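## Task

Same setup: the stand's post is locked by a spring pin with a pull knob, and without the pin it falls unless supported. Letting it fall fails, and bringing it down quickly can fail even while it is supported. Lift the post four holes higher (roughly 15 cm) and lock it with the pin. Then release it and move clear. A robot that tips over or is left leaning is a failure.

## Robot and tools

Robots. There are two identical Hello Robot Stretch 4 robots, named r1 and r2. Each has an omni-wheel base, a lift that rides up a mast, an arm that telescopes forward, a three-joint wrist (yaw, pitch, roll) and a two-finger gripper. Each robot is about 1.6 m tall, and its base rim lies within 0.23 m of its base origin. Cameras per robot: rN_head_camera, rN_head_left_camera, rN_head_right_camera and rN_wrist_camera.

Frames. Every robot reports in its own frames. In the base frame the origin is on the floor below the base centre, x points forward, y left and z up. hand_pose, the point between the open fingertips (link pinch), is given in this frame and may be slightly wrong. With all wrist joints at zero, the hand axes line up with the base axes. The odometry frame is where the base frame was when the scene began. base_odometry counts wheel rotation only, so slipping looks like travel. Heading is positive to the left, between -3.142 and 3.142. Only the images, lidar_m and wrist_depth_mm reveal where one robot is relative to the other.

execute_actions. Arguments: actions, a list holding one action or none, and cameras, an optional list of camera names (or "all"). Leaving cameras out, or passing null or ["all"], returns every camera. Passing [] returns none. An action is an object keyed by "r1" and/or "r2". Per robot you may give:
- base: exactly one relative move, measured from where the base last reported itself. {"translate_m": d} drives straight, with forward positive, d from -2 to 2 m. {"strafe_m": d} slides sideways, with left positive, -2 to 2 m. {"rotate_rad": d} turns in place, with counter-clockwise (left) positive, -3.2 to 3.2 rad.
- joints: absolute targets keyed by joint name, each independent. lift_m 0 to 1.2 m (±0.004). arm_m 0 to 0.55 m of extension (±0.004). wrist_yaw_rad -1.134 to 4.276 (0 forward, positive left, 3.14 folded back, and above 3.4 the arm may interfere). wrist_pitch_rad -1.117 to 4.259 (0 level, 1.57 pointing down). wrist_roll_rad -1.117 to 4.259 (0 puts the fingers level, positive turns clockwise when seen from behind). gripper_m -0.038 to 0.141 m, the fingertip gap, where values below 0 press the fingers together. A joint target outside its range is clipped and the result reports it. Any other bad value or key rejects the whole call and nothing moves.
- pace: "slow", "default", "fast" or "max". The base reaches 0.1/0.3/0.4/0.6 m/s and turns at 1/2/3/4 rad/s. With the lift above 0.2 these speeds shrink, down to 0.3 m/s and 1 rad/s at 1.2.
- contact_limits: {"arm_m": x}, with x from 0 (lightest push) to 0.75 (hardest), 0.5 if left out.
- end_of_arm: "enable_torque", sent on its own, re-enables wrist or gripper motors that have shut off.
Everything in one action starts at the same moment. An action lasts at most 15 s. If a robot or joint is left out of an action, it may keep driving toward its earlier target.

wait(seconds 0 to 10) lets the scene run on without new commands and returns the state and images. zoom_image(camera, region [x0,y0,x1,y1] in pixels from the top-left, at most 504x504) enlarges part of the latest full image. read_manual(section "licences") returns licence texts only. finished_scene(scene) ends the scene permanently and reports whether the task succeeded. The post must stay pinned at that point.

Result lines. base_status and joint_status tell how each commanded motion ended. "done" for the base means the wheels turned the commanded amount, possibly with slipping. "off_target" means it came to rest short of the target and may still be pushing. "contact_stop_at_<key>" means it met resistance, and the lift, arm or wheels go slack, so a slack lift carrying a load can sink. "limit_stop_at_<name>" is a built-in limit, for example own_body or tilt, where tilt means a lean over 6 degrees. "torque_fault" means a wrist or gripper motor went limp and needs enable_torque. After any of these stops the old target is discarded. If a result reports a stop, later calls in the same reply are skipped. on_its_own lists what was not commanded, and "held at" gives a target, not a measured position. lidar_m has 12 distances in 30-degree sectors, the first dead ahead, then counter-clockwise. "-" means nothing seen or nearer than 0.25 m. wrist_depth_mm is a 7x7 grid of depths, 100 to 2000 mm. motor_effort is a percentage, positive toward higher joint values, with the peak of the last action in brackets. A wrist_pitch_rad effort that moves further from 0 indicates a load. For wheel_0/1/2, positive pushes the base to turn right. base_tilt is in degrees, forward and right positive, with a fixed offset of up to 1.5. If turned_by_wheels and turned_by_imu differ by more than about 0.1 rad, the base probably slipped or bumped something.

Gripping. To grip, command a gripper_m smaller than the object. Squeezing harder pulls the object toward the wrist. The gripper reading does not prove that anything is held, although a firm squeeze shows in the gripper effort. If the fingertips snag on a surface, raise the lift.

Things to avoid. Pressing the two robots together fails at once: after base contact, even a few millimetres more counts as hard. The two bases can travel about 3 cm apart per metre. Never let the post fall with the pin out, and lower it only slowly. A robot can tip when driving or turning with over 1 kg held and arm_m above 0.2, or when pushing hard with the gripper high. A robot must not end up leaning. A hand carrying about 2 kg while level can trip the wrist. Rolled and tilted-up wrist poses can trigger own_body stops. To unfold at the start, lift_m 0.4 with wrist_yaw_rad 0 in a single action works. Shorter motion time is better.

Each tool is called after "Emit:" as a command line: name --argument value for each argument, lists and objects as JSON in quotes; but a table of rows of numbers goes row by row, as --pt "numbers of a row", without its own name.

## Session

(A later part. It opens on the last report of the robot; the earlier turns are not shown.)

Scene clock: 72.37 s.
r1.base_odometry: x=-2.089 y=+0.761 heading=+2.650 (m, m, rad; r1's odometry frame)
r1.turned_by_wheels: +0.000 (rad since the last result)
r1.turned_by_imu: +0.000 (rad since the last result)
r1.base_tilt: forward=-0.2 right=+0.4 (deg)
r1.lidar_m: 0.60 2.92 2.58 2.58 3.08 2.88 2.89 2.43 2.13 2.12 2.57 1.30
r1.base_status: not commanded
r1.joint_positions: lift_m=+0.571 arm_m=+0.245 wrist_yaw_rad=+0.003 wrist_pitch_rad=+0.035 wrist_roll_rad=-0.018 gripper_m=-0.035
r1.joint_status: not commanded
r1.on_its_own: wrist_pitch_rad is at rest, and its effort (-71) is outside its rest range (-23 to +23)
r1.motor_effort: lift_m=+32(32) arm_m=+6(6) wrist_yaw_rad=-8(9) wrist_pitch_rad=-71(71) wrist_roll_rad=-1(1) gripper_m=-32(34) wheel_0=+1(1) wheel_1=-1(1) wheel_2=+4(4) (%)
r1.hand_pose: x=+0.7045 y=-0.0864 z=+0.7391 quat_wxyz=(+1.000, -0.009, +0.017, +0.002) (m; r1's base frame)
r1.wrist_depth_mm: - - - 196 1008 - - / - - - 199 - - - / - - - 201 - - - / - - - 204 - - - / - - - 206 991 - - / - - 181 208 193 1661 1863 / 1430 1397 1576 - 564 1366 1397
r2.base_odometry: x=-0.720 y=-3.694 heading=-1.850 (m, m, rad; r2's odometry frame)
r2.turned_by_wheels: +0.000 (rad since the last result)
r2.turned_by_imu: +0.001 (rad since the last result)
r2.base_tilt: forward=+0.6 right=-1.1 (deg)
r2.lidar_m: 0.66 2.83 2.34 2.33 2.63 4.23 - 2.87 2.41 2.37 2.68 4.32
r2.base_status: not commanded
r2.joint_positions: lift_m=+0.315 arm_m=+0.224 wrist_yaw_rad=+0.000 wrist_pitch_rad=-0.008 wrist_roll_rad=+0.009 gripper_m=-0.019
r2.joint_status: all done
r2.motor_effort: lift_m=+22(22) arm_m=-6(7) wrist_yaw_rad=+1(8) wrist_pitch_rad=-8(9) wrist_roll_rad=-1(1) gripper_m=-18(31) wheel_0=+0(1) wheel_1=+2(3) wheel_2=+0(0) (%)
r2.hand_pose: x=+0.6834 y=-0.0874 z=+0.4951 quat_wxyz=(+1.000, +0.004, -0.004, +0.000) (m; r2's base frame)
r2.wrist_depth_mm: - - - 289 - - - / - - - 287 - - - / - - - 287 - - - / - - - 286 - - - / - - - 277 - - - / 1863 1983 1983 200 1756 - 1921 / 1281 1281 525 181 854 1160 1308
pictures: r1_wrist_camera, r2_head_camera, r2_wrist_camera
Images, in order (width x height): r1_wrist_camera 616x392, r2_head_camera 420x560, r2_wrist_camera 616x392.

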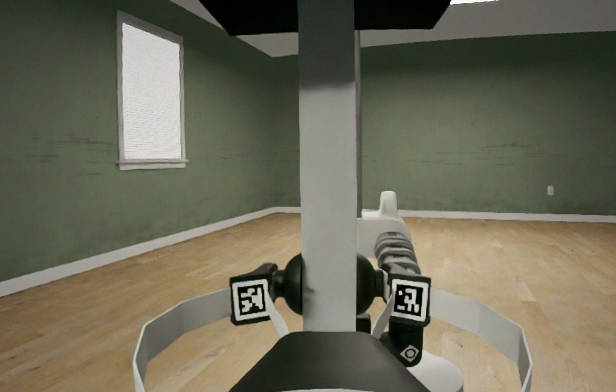

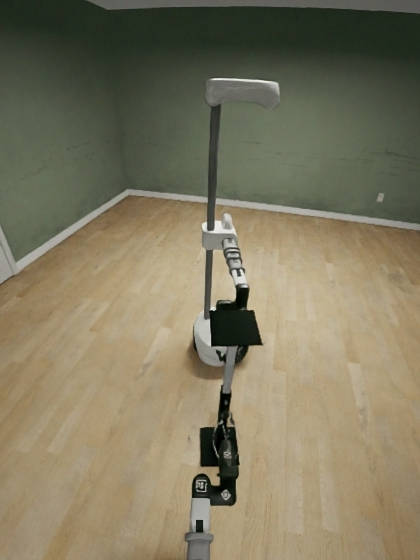

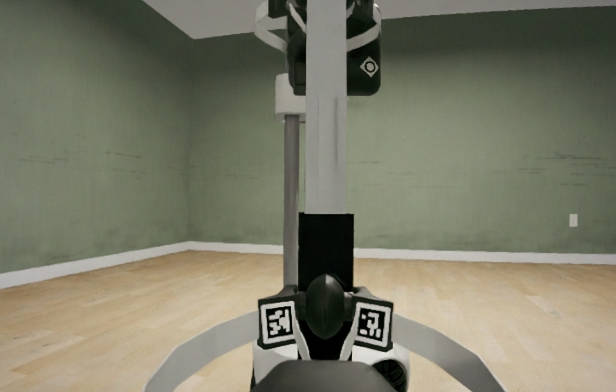

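Slipped off; regrip deeper and harder with the pin unloaded.

Emit:
execute_actions --actions '[{"r1":{"joints":{"lift_m":0.56},"pace":"slow"},"r2":{"joints":{"arm_m":0.215,"gripper_m":0.035}}}]' --cameras '[]'

Emit:
execute_actions --actions '[{"r2":{"joints":{"arm_m":0.252}}}]' --cameras '[]'

Emit:
execute_actions --actions '[{"r2":{"joints":{"gripper_m":-0.038}}}]' --cameras '["r2_wrist_camera"]'

Emit:
execute_actions --actions '[{"r2":{"joints":{"arm_m":0.243},"pace":"slow"}}]' --cameras '[]'

Emit:
execute_actions --actions '[{"r1":{"joints":{"lift_m":0.572},"pace":"slow"}}]' --cameras '["r2_head_camera"]'

Emit:
zoom_image --camera "r2_head_camera" --region '[190,375,260,445]'

Scene clock: 88.07 s.
r1.base_odometry: x=-2.089 y=+0.761 heading=+2.650 (m, m, rad; r1's odometry frame)
r1.turned_by_wheels: +0.000 (rad since the last result)
r1.turned_by_imu: +0.000 (rad since the last result)
r1.base_tilt: forward=-0.1 right=+0.3 (deg)
r1.lidar_m: 0.60 2.92 2.58 2.59 3.09 2.88 2.88 2.42 2.14 2.12 2.58 1.32
r1.base_status: not commanded
r1.joint_positions: lift_m=+0.560 arm_m=+0.245 wrist_yaw_rad=+0.002 wrist_pitch_rad=+0.022 wrist_roll_rad=-0.018 gripper_m=-0.035
r1.joint_status: all done
r1.on_its_own: wrist_pitch_rad is at rest, and its effort (-34) is outside its rest range (-23 to +23)
r1.motor_effort: lift_m=+21(31) arm_m=+6(6) wrist_yaw_rad=-4(8) wrist_pitch_rad=-34(72) wrist_roll_rad=-1(1) gripper_m=-26(29) wheel_0=+1(1) wheel_1=-1(1) wheel_2=+3(4) (%)
r1.hand_pose: x=+0.7045 y=-0.0868 z=+0.7319 quat_wxyz=(+1.000, -0.009, +0.011, +0.001) (m; r1's base frame)
r1.wrist_depth_mm: - - - 198 634 - - / - - - 200 - - - / - - - 203 - - - / - - - 204 - - - / - - - 206 991 - - / - - 181 207 193 1756 1983 / 1537 1430 1576 - 574 1430 1464
r2.base_odometry: x=-0.720 y=-3.694 heading=-1.850 (m, m, rad; r2's odometry frame)
r2.turned_by_wheels: +0.000 (rad since the last result)
r2.turned_by_imu: +0.001 (rad since the last result)
r2.base_tilt: forward=+0.6 right=-1.3 (deg)
r2.lidar_m: 0.66 2.81 2.35 2.32 2.64 4.24 - 2.90 2.40 2.37 2.66 4.32
r2.base_status: not commanded
r2.joint_positions: lift_m=+0.315 arm_m=+0.216 wrist_yaw_rad=+0.000 wrist_pitch_rad=-0.008 wrist_roll_rad=+0.009 gripper_m=+0.035
r2.joint_status: all done
r2.motor_effort: lift_m=+22(22) arm_m=-6(6) wrist_yaw_rad=-1(1) wrist_pitch_rad=-7(8) wrist_roll_rad=-1(0) gripper_m=-5(19) wheel_0=+0(0) wheel_1=+1(2) wheel_2=+0(0) (%)
r2.hand_pose: x=+0.6754 y=-0.0874 z=+0.4951 quat_wxyz=(+1.000, +0.004, -0.004, +0.000) (m; r2's base frame)
r2.wrist_depth_mm: - - - 343 - - - / - - - 469 - - - / - - - 1078 - - - / - - - 1078 - - - / - - - 286 - - - / 1863 1983 1756 285 207 1983 1983 / 1281 1308 1060 160 866 1205 1281
pictures: none
No camera images: the call's "cameras" was empty. Leave "cameras" out to get every camera's image.

Scene clock: 88.97 s.
r1.base_odometry: x=-2.089 y=+0.761 heading=+2.650 (m, m, rad; r1's odometry frame)
r1.turned_by_wheels: +0.000 (rad since the last result)
r1.turned_by_imu: +0.000 (rad since the last result)
r1.base_tilt: forward=-0.4 right=+0.2 (deg)
r1.lidar_m: 0.59 2.91 2.58 2.58 3.10 2.88 2.89 2.44 2.12 2.14 2.57 1.31
r1.base_status: not commanded
r1.joint_positions: lift_m=+0.560 arm_m=+0.245 wrist_yaw_rad=+0.002 wrist_pitch_rad=+0.022 wrist_roll_rad=-0.018 gripper_m=-0.035
r1.joint_status: not commanded
r1.on_its_own: wrist_pitch_rad is at rest, and its effort (-33) is outside its rest range (-23 to +23)
r1.motor_effort: lift_m=+21(21) arm_m=+6(6) wrist_yaw_rad=-4(4) wrist_pitch_rad=-33(33) wrist_roll_rad=-1(1) gripper_m=-26(25) wheel_0=+1(1) wheel_1=-1(1) wheel_2=+3(3) (%)
r1.hand_pose: x=+0.7045 y=-0.0868 z=+0.7319 quat_wxyz=(+1.000, -0.009, +0.011, +0.001) (m; r1's base frame)
r1.wrist_depth_mm: - - - 198 640 - - / - - - 200 - - - / - - - 202 - - - / - - - 204 - - - / - - - 206 976 - - / - - 181 208 193 1756 1983 / 1537 1464 1537 - 530 1430 1464
r2.base_odometry: x=-0.720 y=-3.694 heading=-1.850 (m, m, rad; r2's odometry frame)
r2.turned_by_wheels: +0.000 (rad since the last result)
r2.turned_by_imu: +0.000 (rad since the last result)
r2.base_tilt: forward=+0.4 right=-1.2 (deg)
r2.lidar_m: 0.67 2.78 2.34 2.33 2.61 4.25 - 2.88 2.40 2.38 2.67 4.33
r2.base_status: not commanded
r2.joint_positions: lift_m=+0.315 arm_m=+0.251 wrist_yaw_rad=+0.000 wrist_pitch_rad=-0.008 wrist_roll_rad=+0.009 gripper_m=+0.035
r2.joint_status: all done
r2.motor_effort: lift_m=+22(22) arm_m=+6(6) wrist_yaw_rad=+1(0) wrist_pitch_rad=-8(8) wrist_roll_rad=-1(0) gripper_m=-5(5) wheel_0=+0(0) wheel_1=+2(2) wheel_2=+0(0) (%)
r2.hand_pose: x=+0.7104 y=-0.0874 z=+0.4951 quat_wxyz=(+1.000, +0.004, -0.004, +0.000) (m; r2's base frame)
r2.wrist_depth_mm: - - - 262 - - - / - - - 262 - - - / - - - 260 - - - / - - - 259 - - - / - - - 249 - - - / 1863 1983 1808 220 207 - 1921 / 1255 1308 1060 160 842 1182 1281
pictures: none
No camera images: the call's "cameras" was empty. Leave "cameras" out to get every camera's image.

Scene clock: 90.40 s.
r1.base_odometry: x=-2.089 y=+0.761 heading=+2.650 (m, m, rad; r1's odometry frame)
r1.turned_by_wheels: +0.000 (rad since the last result)
r1.turned_by_imu: +0.000 (rad since the last result)
r1.base_tilt: forward=-0.3 right=+0.2 (deg)
r1.lidar_m: 0.60 2.93 2.57 2.57 3.09 2.87 2.89 2.48 2.14 2.14 2.54 1.31
r1.base_status: not commanded
r1.joint_positions: lift_m=+0.560 arm_m=+0.245 wrist_yaw_rad=+0.002 wrist_pitch_rad=+0.022 wrist_roll_rad=-0.018 gripper_m=-0.035
r1.joint_status: not commanded
r1.on_its_own: wrist_pitch_rad is at rest, and its effort (-33) is outside its rest range (-23 to +23)
r1.motor_effort: lift_m=+21(21) arm_m=+6(6) wrist_yaw_rad=-4(4) wrist_pitch_rad=-33(33) wrist_roll_rad=-1(1) gripper_m=-26(25) wheel_0=+1(1) wheel_1=-1(1) wheel_2=+3(3) (%)
r1.hand_pose: x=+0.7045 y=-0.0868 z=+0.7319 quat_wxyz=(+1.000, -0.009, +0.011, +0.001) (m; r1's base frame)
r1.wrist_depth_mm: - - - 198 640 - - / - - - 200 - - - / - - - 202 - - - / - - - 205 - - - / - - - 206 976 - - / - - 180 208 193 1808 - / 1537 1430 1576 - 530 1397 1464
r2.base_odometry: x=-0.720 y=-3.695 heading=-1.850 (m, m, rad; r2's odometry frame)
r2.turned_by_wheels: +0.000 (rad since the last result)
r2.turned_by_imu: +0.000 (rad since the last result)
r2.base_tilt: forward=+0.5 right=-1.2 (deg)
r2.lidar_m: 0.66 2.81 2.33 2.33 2.65 4.26 - 2.90 2.40 2.39 2.68 4.30
r2.base_status: not commanded
r2.joint_positions: lift_m=+0.315 arm_m=+0.252 wrist_yaw_rad=+0.004 wrist_pitch_rad=-0.007 wrist_roll_rad=+0.009 gripper_m=-0.037
r2.joint_status: all done
r2.motor_effort: lift_m=+22(22) arm_m=-1(6) wrist_yaw_rad=-13(13) wrist_pitch_rad=-9(9) wrist_roll_rad=+0(0) gripper_m=-39(40) wheel_0=-2(2) wheel_1=+1(1) wheel_2=+2(2) (%)
r2.hand_pose: x=+0.7120 y=-0.0862 z=+0.4949 quat_wxyz=(+1.000, +0.004, -0.003, +0.002) (m; r2's base frame)
r2.wrist_depth_mm: - - - 259 - - - / - - - 258 - - - / - - - 258 - - - / - - - 257 - - - / - - - 248 - - - / 1863 1983 1983 206 194 - 1983 / 1255 1229 1182 247 842 153 1308
pictures: r2_wrist_camera
Images, in order (width x height): r2_wrist_camera 616x392.

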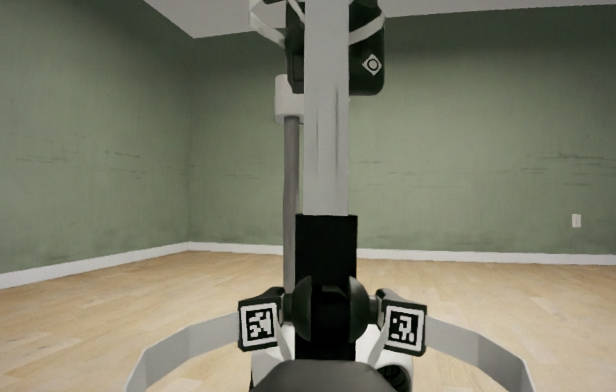

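Scene clock: 91.30 s.
r1.base_odometry: x=-2.089 y=+0.761 heading=+2.650 (m, m, rad; r1's odometry frame)
r1.turned_by_wheels: +0.000 (rad since the last result)
r1.turned_by_imu: +0.000 (rad since the last result)
r1.base_tilt: forward=-0.2 right=+0.3 (deg)
r1.lidar_m: 0.59 2.91 2.57 2.58 3.09 2.88 2.91 2.44 2.12 2.14 2.56 1.31
r1.base_status: not commanded
r1.joint_positions: lift_m=+0.560 arm_m=+0.245 wrist_yaw_rad=+0.002 wrist_pitch_rad=+0.022 wrist_roll_rad=-0.018 gripper_m=-0.035
r1.joint_status: not commanded
r1.on_its_own: wrist_pitch_rad is at rest, and its effort (-34) is outside its rest range (-23 to +23)
r1.motor_effort: lift_m=+21(21) arm_m=+6(6) wrist_yaw_rad=-4(3) wrist_pitch_rad=-34(33) wrist_roll_rad=-1(1) gripper_m=-25(30) wheel_0=+1(1) wheel_1=-2(2) wheel_2=+3(3) (%)
r1.hand_pose: x=+0.7045 y=-0.0868 z=+0.7319 quat_wxyz=(+1.000, -0.009, +0.011, +0.001) (m; r1's base frame)
r1.wrist_depth_mm: - - - 198 640 - - / - - - 200 - - - / - - - 202 - - - / - - - 205 - - - / - - - 206 976 - - / - - 180 208 193 1708 - / 1537 1430 1576 - 535 1430 1464
r2.base_odometry: x=-0.720 y=-3.695 heading=-1.850 (m, m, rad; r2's odometry frame)
r2.turned_by_wheels: +0.000 (rad since the last result)
r2.turned_by_imu: +0.000 (rad since the last result)
r2.base_tilt: forward=+0.5 right=-1.3 (deg)
r2.lidar_m: 0.66 2.79 2.34 2.33 2.66 4.24 - 2.91 2.39 2.37 2.66 4.31
r2.base_status: not commanded
r2.joint_positions: lift_m=+0.315 arm_m=+0.245 wrist_yaw_rad=+0.004 wrist_pitch_rad=-0.007 wrist_roll_rad=+0.009 gripper_m=-0.037
r2.joint_status: all done
r2.motor_effort: lift_m=+22(22) arm_m=-12(11) wrist_yaw_rad=-12(13) wrist_pitch_rad=-10(9) wrist_roll_rad=+0(1) gripper_m=-38(39) wheel_0=-2(2) wheel_1=+1(1) wheel_2=+2(2) (%)
r2.hand_pose: x=+0.7050 y=-0.0862 z=+0.4949 quat_wxyz=(+1.000, +0.004, -0.003, +0.002) (m; r2's base frame)
r2.wrist_depth_mm: - - - 266 - - - / - - - 265 - - - / - - - 265 - - - / - - - 264 - - - / - - - 256 - - - / 1863 1921 1983 213 194 1983 1983 / 1255 1255 1042 253 854 151 1308
pictures: none
No camera images: the call's "cameras" was empty. Leave "cameras" out to get every camera's image.

Scene clock: 92.07 s.
r1.base_odometry: x=-2.089 y=+0.761 heading=+2.650 (m, m, rad; r1's odometry frame)
r1.turned_by_wheels: +0.000 (rad since the last result)
r1.turned_by_imu: +0.000 (rad since the last result)
r1.base_tilt: forward=-0.3 right=+0.2 (deg)
r1.lidar_m: 0.61 2.93 2.58 2.59 3.10 2.87 2.89 2.45 2.13 2.13 2.57 1.33
r1.base_status: not commanded
r1.joint_positions: lift_m=+0.571 arm_m=+0.245 wrist_yaw_rad=+0.002 wrist_pitch_rad=+0.022 wrist_roll_rad=-0.018 gripper_m=-0.035
r1.joint_status: all done
r1.on_its_own: wrist_pitch_rad is at rest, and its effort (-35) is outside its rest range (-23 to +23)
r1.motor_effort: lift_m=+26(26) arm_m=+6(6) wrist_yaw_rad=-4(4) wrist_pitch_rad=-35(35) wrist_roll_rad=-1(1) gripper_m=-27(25) wheel_0=+1(1) wheel_1=-1(1) wheel_2=+3(3) (%)
r1.hand_pose: x=+0.7045 y=-0.0868 z=+0.7432 quat_wxyz=(+1.000, -0.009, +0.011, +0.001) (m; r1's base frame)
r1.wrist_depth_mm: - - - 198 640 - - / - - - 200 - - - / - - - 202 - - - / - - - 204 - - - / - - - 206 1008 - - / - - 181 208 192 1808 - / 1537 1464 1618 - 539 1430 1499
r2.base_odometry: x=-0.720 y=-3.695 heading=-1.850 (m, m, rad; r2's odometry frame)
r2.turned_by_wheels: +0.000 (rad since the last result)
r2.turned_by_imu: +0.000 (rad since the last result)
r2.base_tilt: forward=+0.6 right=-1.2 (deg)
r2.lidar_m: 0.66 2.80 2.34 2.33 2.65 4.26 - 2.91 2.38 2.39 2.66 4.30
r2.base_status: not commanded
r2.joint_positions: lift_m=+0.315 arm_m=+0.245 wrist_yaw_rad=+0.004 wrist_pitch_rad=-0.007 wrist_roll_rad=+0.009 gripper_m=-0.037
r2.joint_status: not commanded
r2.motor_effort: lift_m=+22(22) arm_m=-12(12) wrist_yaw_rad=-11(12) wrist_pitch_rad=-10(9) wrist_roll_rad=-1(0) gripper_m=-39(39) wheel_0=-2(2) wheel_1=+1(2) wheel_2=+2(2) (%)
r2.hand_pose: x=+0.7050 y=-0.0862 z=+0.4949 quat_wxyz=(+1.000, +0.004, -0.003, +0.002) (m; r2's base frame)
r2.wrist_depth_mm: - - - 266 - - - / - - - 266 - - - / - - - 265 - - - / - - - 266 - - - / - - - 256 - - - / 1863 1983 - 213 193 1983 - / 1255 1255 1042 254 854 151 1281
pictures: r2_head_camera
Images, in order (width x height): r2_head_camera 420x560.

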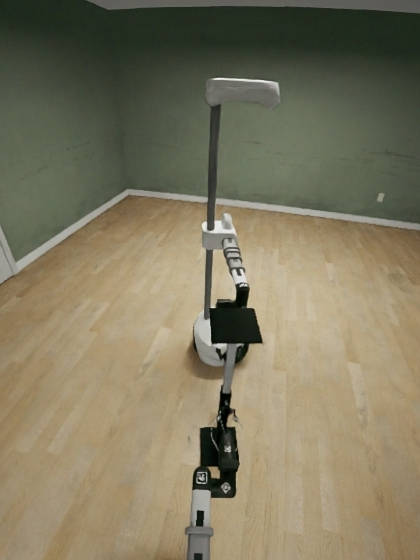

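Region (190, 375, 260, 445) of r2_head_camera's 420x560 image, scaled by 7.200, with more detail than that image has.

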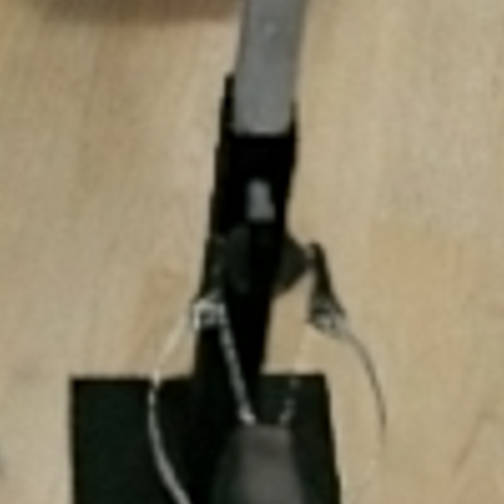

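Emit:
execute_actions --actions '[{"r1":{"joints":{"lift_m":0.701},"pace":"slow"}}]' --cameras '[]'

Emit:
execute_actions --actions '[{"r2":{"joints":{"gripper_m":0.06,"arm_m":0.24}}}]' --cameras '[]'

Emit:
execute_actions --actions '[{"r1":{"joints":{"lift_m":0.716},"pace":"slow"},"r2":{"joints":{"arm_m":0.1},"pace":"fast"}}]' --cameras '["r2_head_camera"]'

Emit:
zoom_image --camera "r2_head_camera" --region '[190,375,260,445]'

Scene clock: 103.33 s.
r1.base_odometry: x=-2.089 y=+0.761 heading=+2.650 (m, m, rad; r1's odometry frame)
r1.turned_by_wheels: +0.000 (rad since the last result)
r1.turned_by_imu: +0.000 (rad since the last result)
r1.base_tilt: forward=-0.3 right=+0.4 (deg)
r1.lidar_m: 0.59 2.90 2.59 2.58 3.07 2.88 2.89 2.45 2.13 2.13 2.56 1.32
r1.base_status: not commanded
r1.joint_positions: lift_m=+0.700 arm_m=+0.245 wrist_yaw_rad=+0.002 wrist_pitch_rad=+0.022 wrist_roll_rad=-0.018 gripper_m=-0.035
r1.joint_status: all done
r1.on_its_own: wrist_pitch_rad is at rest, and its effort (-33) is outside its rest range (-23 to +23)
r1.motor_effort: lift_m=+27(27) arm_m=+6(6) wrist_yaw_rad=-4(3) wrist_pitch_rad=-33(36) wrist_roll_rad=-1(1) gripper_m=-31(26) wheel_0=+1(1) wheel_1=-2(1) wheel_2=+3(3) (%)
r1.hand_pose: x=+0.7045 y=-0.0868 z=+0.8722 quat_wxyz=(+1.000, -0.009, +0.011, +0.001) (m; r1's base frame)
r1.wrist_depth_mm: - - - 198 634 - - / - - - 200 - - - / - - - 202 - - - / - - - 204 - - - / - - - 206 - - - / - - 181 208 193 - - / 1708 1708 1863 - 1160 1661 1756
r2.base_odometry: x=-0.720 y=-3.695 heading=-1.850 (m, m, rad; r2's odometry frame)
r2.turned_by_wheels: +0.000 (rad since the last result)
r2.turned_by_imu: +0.001 (rad since the last result)
r2.base_tilt: forward=+0.7 right=-1.1 (deg)
r2.lidar_m: 0.64 2.79 2.35 2.31 2.63 4.26 - 2.89 2.39 2.39 2.69 4.32
r2.base_status: not commanded
r2.joint_positions: lift_m=+0.315 arm_m=+0.245 wrist_yaw_rad=+0.004 wrist_pitch_rad=-0.007 wrist_roll_rad=+0.009 gripper_m=-0.037
r2.joint_status: not commanded
r2.motor_effort: lift_m=+22(22) arm_m=-12(12) wrist_yaw_rad=-13(11) wrist_pitch_rad=-9(9) wrist_roll_rad=+0(0) gripper_m=-39(39) wheel_0=-2(2) wheel_1=+1(1) wheel_2=+2(2) (%)
r2.hand_pose: x=+0.7050 y=-0.0862 z=+0.4949 quat_wxyz=(+1.000, +0.004, -0.003, +0.002) (m; r2's base frame)
r2.wrist_depth_mm: - - - 267 - - - / - - - 265 - - - / - - - 265 - - - / - - - 264 - - - / - - - 256 - - - / 1863 1983 1983 213 194 - - / 1281 1229 1025 253 854 151 1281
pictures: none
No camera images: the call's "cameras" was empty. Leave "cameras" out to get every camera's image.

Scene clock: 105.00 s.
r1.base_odometry: x=-2.089 y=+0.761 heading=+2.650 (m, m, rad; r1's odometry frame)
r1.turned_by_wheels: +0.000 (rad since the last result)
r1.turned_by_imu: +0.000 (rad since the last result)
r1.base_tilt: forward=-0.3 right=+0.2 (deg)
r1.lidar_m: 0.59 2.93 2.58 2.58 3.08 2.88 2.89 2.43 2.13 2.14 2.58 1.31
r1.base_status: not commanded
r1.joint_positions: lift_m=+0.700 arm_m=+0.245 wrist_yaw_rad=+0.002 wrist_pitch_rad=+0.022 wrist_roll_rad=-0.018 gripper_m=-0.035
r1.joint_status: not commanded
r1.on_its_own: wrist_pitch_rad is at rest, and its effort (-36) is outside its rest range (-23 to +23)
r1.motor_effort: lift_m=+26(26) arm_m=+6(6) wrist_yaw_rad=-5(5) wrist_pitch_rad=-36(35) wrist_roll_rad=-1(1) gripper_m=-27(28) wheel_0=+1(1) wheel_1=-1(1) wheel_2=+3(3) (%)
r1.hand_pose: x=+0.7045 y=-0.0867 z=+0.8722 quat_wxyz=(+1.000, -0.009, +0.011, +0.001) (m; r1's base frame)
r1.wrist_depth_mm: - - - 198 634 - - / - - - 200 - - - / - - - 203 - - - / - - - 204 - - - / - - - 206 - - - / - - 181 208 193 - - / 1808 1708 1863 - 1138 1661 1708
r2.base_odometry: x=-0.720 y=-3.694 heading=-1.850 (m, m, rad; r2's odometry frame)
r2.turned_by_wheels: +0.000 (rad since the last result)
r2.turned_by_imu: +0.000 (rad since the last result)
r2.base_tilt: forward=+0.5 right=-1.2 (deg)
r2.lidar_m: 0.66 2.80 2.35 2.34 2.59 4.25 - 2.89 2.39 2.38 2.67 4.29
r2.base_status: not commanded
r2.joint_positions: lift_m=+0.315 arm_m=+0.240 wrist_yaw_rad=+0.000 wrist_pitch_rad=-0.008 wrist_roll_rad=+0.009 gripper_m=+0.060
r2.joint_status: all done
r2.motor_effort: lift_m=+22(22) arm_m=-2(14) wrist_yaw_rad=+2(17) wrist_pitch_rad=-6(9) wrist_roll_rad=+0(0) gripper_m=-3(40) wheel_0=-2(2) wheel_1=+2(1) wheel_2=-2(2) (%)
r2.hand_pose: x=+0.6997 y=-0.0875 z=+0.4953 quat_wxyz=(+1.000, +0.004, -0.004, +0.000) (m; r2's base frame)
r2.wrist_depth_mm: - - - 272 - - - / - - - 273 - - - / - - - 272 - - - / - - - 271 - - - / - - - 259 - - - / 1863 - 214 259 211 - 1983 / 1281 1255 1205 151 866 1205 1281
pictures: none
No camera images: the call's "cameras" was empty. Leave "cameras" out to get every camera's image.

Scene clock: 106.27 s.
r1.base_odometry: x=-2.089 y=+0.761 heading=+2.650 (m, m, rad; r1's odometry frame)
r1.turned_by_wheels: +0.000 (rad since the last result)
r1.turned_by_imu: +0.000 (rad since the last result)
r1.base_tilt: forward=-0.1 right=+0.2 (deg)
r1.lidar_m: 0.59 2.92 2.56 2.58 3.09 2.88 2.89 2.44 2.12 2.12 2.55 1.32
r1.base_status: not commanded
r1.joint_positions: lift_m=+0.715 arm_m=+0.245 wrist_yaw_rad=+0.003 wrist_pitch_rad=+0.029 wrist_roll_rad=-0.018 gripper_m=-0.035
r1.joint_status: all done
r1.on_its_own: wrist_pitch_rad is at rest, and its effort (-54) is outside its rest range (-23 to +23)
r1.motor_effort: lift_m=+29(29) arm_m=+6(6) wrist_yaw_rad=-6(8) wrist_pitch_rad=-54(60) wrist_roll_rad=-1(1) gripper_m=-30(31) wheel_0=+1(1) wheel_1=-2(1) wheel_2=+3(3) (%)
r1.hand_pose: x=+0.7045 y=-0.0866 z=+0.8851 quat_wxyz=(+1.000, -0.009, +0.014, +0.002) (m; r1's base frame)
r1.wrist_depth_mm: - - - 196 627 - - / - - - 200 - - - / - - - 202 - - - / - - - 205 - - - / - - - 206 - - - / - - 181 208 193 - - / 1756 1661 1863 - 1182 1661 1708
r2.base_odometry: x=-0.720 y=-3.694 heading=-1.850 (m, m, rad; r2's odometry frame)
r2.turned_by_wheels: +0.000 (rad since the last result)
r2.turned_by_imu: +0.000 (rad since the last result)
r2.base_tilt: forward=+0.6 right=-1.1 (deg)
r2.lidar_m: 0.66 2.80 2.32 2.33 2.63 4.25 - 2.89 2.41 2.38 2.67 4.32
r2.base_status: not commanded
r2.joint_positions: lift_m=+0.315 arm_m=+0.101 wrist_yaw_rad=+0.000 wrist_pitch_rad=-0.008 wrist_roll_rad=+0.009 gripper_m=+0.060
r2.joint_status: all done
r2.motor_effort: lift_m=+22(22) arm_m=-5(6) wrist_yaw_rad=-3(1) wrist_pitch_rad=-6(8) wrist_roll_rad=-1(0) gripper_m=-4(3) wheel_0=-2(2) wheel_1=+1(1) wheel_2=-2(2) (%)
r2.hand_pose: x=+0.5604 y=-0.0875 z=+0.4951 quat_wxyz=(+1.000, +0.004, -0.004, +0.000) (m; r2's base frame)
r2.wrist_depth_mm: - - - 1025 - - - / - - - 1182 - - - / - - - - - - - / - - - - - - - / - - - 1160 - - - / 1863 1921 213 399 212 - 1983 / 1255 1281 1205 151 1025 1205 1308
pictures: r2_head_camera
Images, in order (width x height): r2_head_camera 420x560.

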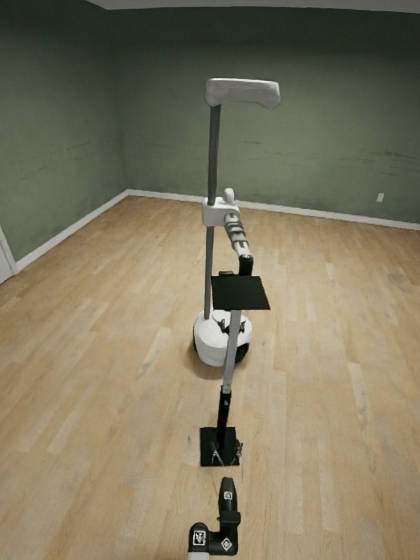

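Region (190, 375, 260, 445) of r2_head_camera's 420x560 image, scaled by 7.200, with more detail than that image has.

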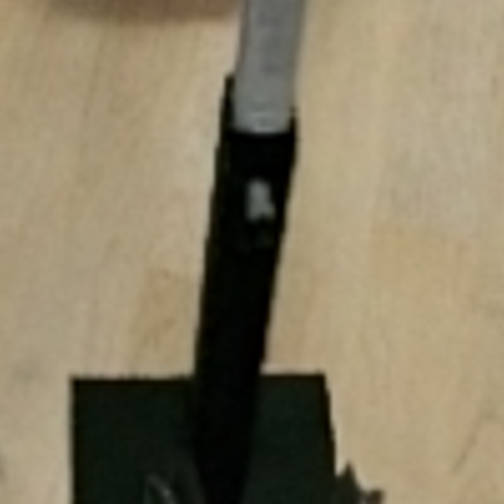

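Emit:
execute_actions --actions '[{"r1":{"joints":{"lift_m":0.722},"pace":"slow"}}]' --cameras '["r2_head_camera"]'

Emit:
zoom_image --camera "r2_head_camera" --region '[190,375,260,445]'

Scene clock: 110.37 s.
r1.base_odometry: x=-2.088 y=+0.761 heading=+2.650 (m, m, rad; r1's odometry frame)
r1.turned_by_wheels: +0.000 (rad since the last result)
r1.turned_by_imu: +0.000 (rad since the last result)
r1.base_tilt: forward=-0.1 right=+0.3 (deg)
r1.lidar_m: 0.59 2.92 2.57 2.57 3.07 2.89 2.89 2.43 2.14 2.13 2.54 1.31
r1.base_status: not commanded
r1.joint_positions: lift_m=+0.721 arm_m=+0.245 wrist_yaw_rad=+0.003 wrist_pitch_rad=+0.032 wrist_roll_rad=-0.018 gripper_m=-0.035
r1.joint_status: all done
r1.on_its_own: wrist_pitch_rad is at rest, and its effort (-64) is outside its rest range (-23 to +23)
r1.motor_effort: lift_m=+31(30) arm_m=+6(6) wrist_yaw_rad=-6(7) wrist_pitch_rad=-64(64) wrist_roll_rad=-1(1) gripper_m=-29(29) wheel_0=+1(1) wheel_1=-1(1) wheel_2=+2(3) (%)
r1.hand_pose: x=+0.7045 y=-0.0866 z=+0.8901 quat_wxyz=(+1.000, -0.009, +0.016, +0.002) (m; r1's base frame)
r1.wrist_depth_mm: - - - 196 991 - - / - - - 198 - - - / - - - 201 - - - / - - - 204 - - - / - - - 206 - - - / - - 181 208 193 - - / 1756 1661 1863 - 1160 1661 1661
r2.base_odometry: x=-0.720 y=-3.694 heading=-1.850 (m, m, rad; r2's odometry frame)
r2.turned_by_wheels: +0.000 (rad since the last result)
r2.turned_by_imu: +0.000 (rad since the last result)
r2.base_tilt: forward=+0.6 right=-1.3 (deg)
r2.lidar_m: 0.66 2.81 2.34 2.33 2.63 4.26 - 2.89 2.40 2.38 2.69 4.30
r2.base_status: not commanded
r2.joint_positions: lift_m=+0.315 arm_m=+0.101 wrist_yaw_rad=+0.000 wrist_pitch_rad=-0.008 wrist_roll_rad=+0.009 gripper_m=+0.060
r2.joint_status: not commanded
r2.motor_effort: lift_m=+21(22) arm_m=-6(6) wrist_yaw_rad=+0(2) wrist_pitch_rad=-8(7) wrist_roll_rad=-1(0) gripper_m=-2(5) wheel_0=-2(2) wheel_1=+1(2) wheel_2=-2(2) (%)
r2.hand_pose: x=+0.5604 y=-0.0875 z=+0.4951 quat_wxyz=(+1.000, +0.004, -0.004, +0.000) (m; r2's base frame)
r2.wrist_depth_mm: - - - 1025 - - - / - - - 1205 - - - / - - - - - - - / - - - - - - - / - - - 1182 - - - / 1808 1983 213 402 211 - 1983 / 1281 1255 1205 151 1008 1205 1281
pictures: r2_head_camera
Images, in order (width x height): r2_head_camera 420x560.

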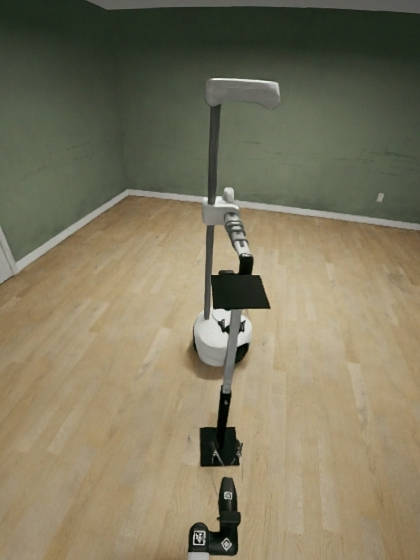

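Region (190, 375, 260, 445) of r2_head_camera's 420x560 image, scaled by 7.200, with more detail than that image has.

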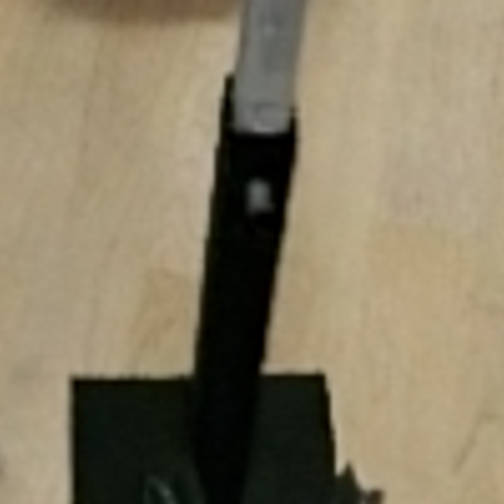

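Locked.

Emit:
execute_actions --actions '[{"r1":{"joints":{"lift_m":0.705},"pace":"slow"}}]' --cameras '[]'

Emit:
execute_actions --actions '[{"r1":{"joints":{"gripper_m":0.08}}}]' --cameras '[]'

Emit:
execute_actions --actions '[{"r1":{"joints":{"arm_m":0.005},"base":{"translate_m":-0.35},"pace":"fast"},"r2":{"joints":{"arm_m":0.005},"base":{"translate_m":-0.3},"pace":"fast"}}]' --cameras '["r1_wrist_camera"]'

Emit:
finished_scene --scene 2

Scene clock: 119.83 s.
r1.base_odometry: x=-2.088 y=+0.761 heading=+2.650 (m, m, rad; r1's odometry frame)
r1.turned_by_wheels: +0.000 (rad since the last result)
r1.turned_by_imu: +0.000 (rad since the last result)
r1.base_tilt: forward=-0.1 right=+0.2 (deg)
r1.lidar_m: 0.60 2.92 2.56 2.57 3.08 2.88 2.88 2.44 2.13 2.13 2.56 1.33
r1.base_status: not commanded
r1.joint_positions: lift_m=+0.705 arm_m=+0.245 wrist_yaw_rad=+0.001 wrist_pitch_rad=+0.015 wrist_roll_rad=-0.018 gripper_m=-0.035
r1.joint_status: all done
r1.motor_effort: lift_m=+18(29) arm_m=+6(6) wrist_yaw_rad=-3(7) wrist_pitch_rad=-14(65) wrist_roll_rad=-1(1) gripper_m=-28(29) wheel_0=+2(2) wheel_1=-1(1) wheel_2=+2(2) (%)
r1.hand_pose: x=+0.7045 y=-0.0870 z=+0.8790 quat_wxyz=(+1.000, -0.009, +0.008, +0.001) (m; r1's base frame)
r1.wrist_depth_mm: - - - 200 640 - - / - - - 200 - - - / - - - 203 - - - / - - - 204 - - - / - - - 206 - - - / - - 181 208 193 - - / 1808 1756 1863 - 1229 1756 1808
r2.base_odometry: x=-0.720 y=-3.694 heading=-1.850 (m, m, rad; r2's odometry frame)
r2.turned_by_wheels: +0.000 (rad since the last result)
r2.turned_by_imu: +0.000 (rad since the last result)
r2.base_tilt: forward=+0.5 right=-1.4 (deg)
r2.lidar_m: 0.65 2.79 2.33 2.33 2.63 4.26 - 2.89 2.40 2.36 2.68 4.26
r2.base_status: not commanded
r2.joint_positions: lift_m=+0.315 arm_m=+0.101 wrist_yaw_rad=+0.000 wrist_pitch_rad=-0.008 wrist_roll_rad=+0.009 gripper_m=+0.060
r2.joint_status: not commanded
r2.motor_effort: lift_m=+22(22) arm_m=-6(6) wrist_yaw_rad=+2(3) wrist_pitch_rad=-8(7) wrist_roll_rad=-1(0) gripper_m=-2(4) wheel_0=-2(2) wheel_1=+1(2) wheel_2=-2(2) (%)
r2.hand_pose: x=+0.5604 y=-0.0875 z=+0.4951 quat_wxyz=(+1.000, +0.004, -0.004, +0.000) (m; r2's base frame)
r2.wrist_depth_mm: - - - 715 - - - / - - - 1205 - - - / - - - - - - - / - - - - - - - / - - - 1205 - - - / 1863 1983 213 399 211 - 1983 / 1281 1229 1205 151 1008 1182 1336
pictures: none
No camera images: the call's "cameras" was empty. Leave "cameras" out to get every camera's image.

Scene clock: 121.67 s.
r1.base_odometry: x=-2.088 y=+0.761 heading=+2.650 (m, m, rad; r1's odometry frame)
r1.turned_by_wheels: +0.000 (rad since the last result)
r1.turned_by_imu: +0.000 (rad since the last result)
r1.base_tilt: forward=-0.3 right=+0.3 (deg)
r1.lidar_m: 0.59 2.91 2.59 2.60 3.08 2.88 2.88 2.44 2.14 2.14 2.57 1.30
r1.base_status: not commanded
r1.joint_positions: lift_m=+0.705 arm_m=+0.245 wrist_yaw_rad=+0.000 wrist_pitch_rad=+0.013 wrist_roll_rad=-0.018 gripper_m=+0.080
r1.joint_status: all done
r1.motor_effort: lift_m=+18(18) arm_m=+6(6) wrist_yaw_rad=+1(16) wrist_pitch_rad=-6(14) wrist_roll_rad=-1(1) gripper_m=-6(28) wheel_0=+2(4) wheel_1=+1(1) wheel_2=-2(7) (%)
r1.hand_pose: x=+0.7044 y=-0.0874 z=+0.8797 quat_wxyz=(+1.000, -0.009, +0.006, +0.000) (m; r1's base frame)
r1.wrist_depth_mm: - - - 201 - - - / - - - 202 - - - / - - - 204 - - - / - - - 206 - - - / - - - 207 - - - / - - 217 208 831 - - / 1863 1756 1863 - 1229 1708 1808
r2.base_odometry: x=-0.720 y=-3.694 heading=-1.850 (m, m, rad; r2's odometry frame)
r2.turned_by_wheels: +0.000 (rad since the last result)
r2.turned_by_imu: +0.000 (rad since the last result)
r2.base_tilt: forward=+0.3 right=-1.2 (deg)
r2.lidar_m: 0.64 2.82 2.33 2.33 2.63 4.24 - 2.87 2.40 2.38 2.67 4.29
r2.base_status: not commanded
r2.joint_positions: lift_m=+0.315 arm_m=+0.101 wrist_yaw_rad=+0.000 wrist_pitch_rad=-0.008 wrist_roll_rad=+0.009 gripper_m=+0.060
r2.joint_status: not commanded
r2.motor_effort: lift_m=+22(22) arm_m=-5(5) wrist_yaw_rad=+2(1) wrist_pitch_rad=-8(7) wrist_roll_rad=+0(1) gripper_m=-3(4) wheel_0=-2(2) wheel_1=+1(1) wheel_2=-2(2) (%)
r2.hand_pose: x=+0.5604 y=-0.0875 z=+0.4951 quat_wxyz=(+1.000, +0.004, -0.004, +0.000) (m; r2's base frame)
r2.wrist_depth_mm: - - - 723 - - - / - - - 1182 - - - / - - - - - - - / - - - - - - - / - - - 1160 - - - / 1863 1983 213 404 211 - 1983 / 1229 1281 1205 151 1025 1182 1336
pictures: none
No camera images: the call's "cameras" was empty. Leave "cameras" out to get every camera's image.

Scene clock: 123.97 s.
r1.base_odometry: x=-1.780 y=+0.595 heading=+2.650 (m, m, rad; r1's odometry frame)
r1.turned_by_wheels: +0.000 (rad since the last result)
r1.turned_by_imu: +0.001 (rad since the last result)
r1.base_tilt: forward=-0.3 right=+0.3 (deg)
r1.lidar_m: 0.94 3.05 2.68 2.68 2.90 2.53 2.57 2.33 2.03 1.98 2.45 4.48
r1.base_status: done
r1.joint_positions: lift_m=+0.705 arm_m=+0.006 wrist_yaw_rad=+0.000 wrist_pitch_rad=+0.012 wrist_roll_rad=-0.018 gripper_m=+0.080
r1.joint_status: all done
r1.motor_effort: lift_m=+18(18) arm_m=-8(9) wrist_yaw_rad=+3(1) wrist_pitch_rad=-5(7) wrist_roll_rad=-1(1) gripper_m=-3(2) wheel_0=+0(5) wheel_1=+0(6) wheel_2=-1(14) (%)
r1.hand_pose: x=+0.4658 y=-0.0875 z=+0.8798 quat_wxyz=(+1.000, -0.009, +0.006, +0.000) (m; r1's base frame)
r1.wrist_depth_mm: - - - - - - - / - - - - - - - / - - - - - - - / - - - - - - - / - - - - - - - / - - 218 1863 1756 - - / 1863 1756 1863 - 1808 1708 1756
r2.base_odometry: x=-0.638 y=-3.406 heading=-1.850 (m, m, rad; r2's odometry frame)
r2.turned_by_wheels: -0.001 (rad since the last result)
r2.turned_by_imu: +0.001 (rad since the last result)
r2.base_tilt: forward=+0.6 right=-1.3 (deg)
r2.lidar_m: 0.93 2.89 2.41 2.38 2.69 4.13 4.16 2.82 2.35 2.31 2.62 4.21
r2.base_status: done
r2.joint_positions: lift_m=+0.315 arm_m=+0.006 wrist_yaw_rad=+0.000 wrist_pitch_rad=-0.008 wrist_roll_rad=+0.009 gripper_m=+0.060
r2.joint_status: all done
r2.motor_effort: lift_m=+22(22) arm_m=-5(4) wrist_yaw_rad=+0(1) wrist_pitch_rad=-8(7) wrist_roll_rad=-1(1) gripper_m=-3(5) wheel_0=-2(7) wheel_1=-2(9) wheel_2=-2(15) (%)
r2.hand_pose: x=+0.4653 y=-0.0874 z=+0.4952 quat_wxyz=(+1.000, +0.004, -0.004, +0.000) (m; r2's base frame)
r2.wrist_depth_mm: - - - - - - - / - - - - - - - / - - - - - - - / - - - - - - - / - - - 1983 - - - / 1921 1863 213 1708 211 - 1983 / 1281 1281 1205 151 1281 1205 1308
pictures: r1_wrist_camera
Images, in order (width x height): r1_wrist_camera 616x392.

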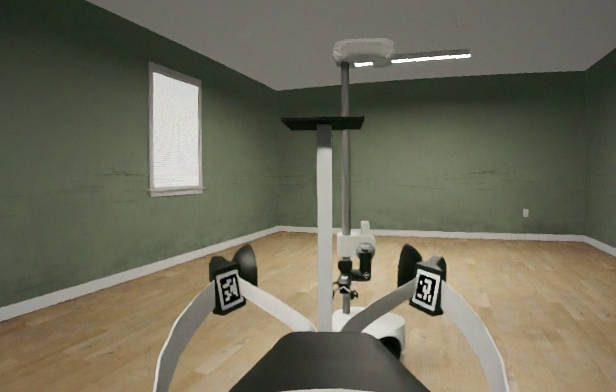

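The scene is finished: the task was done.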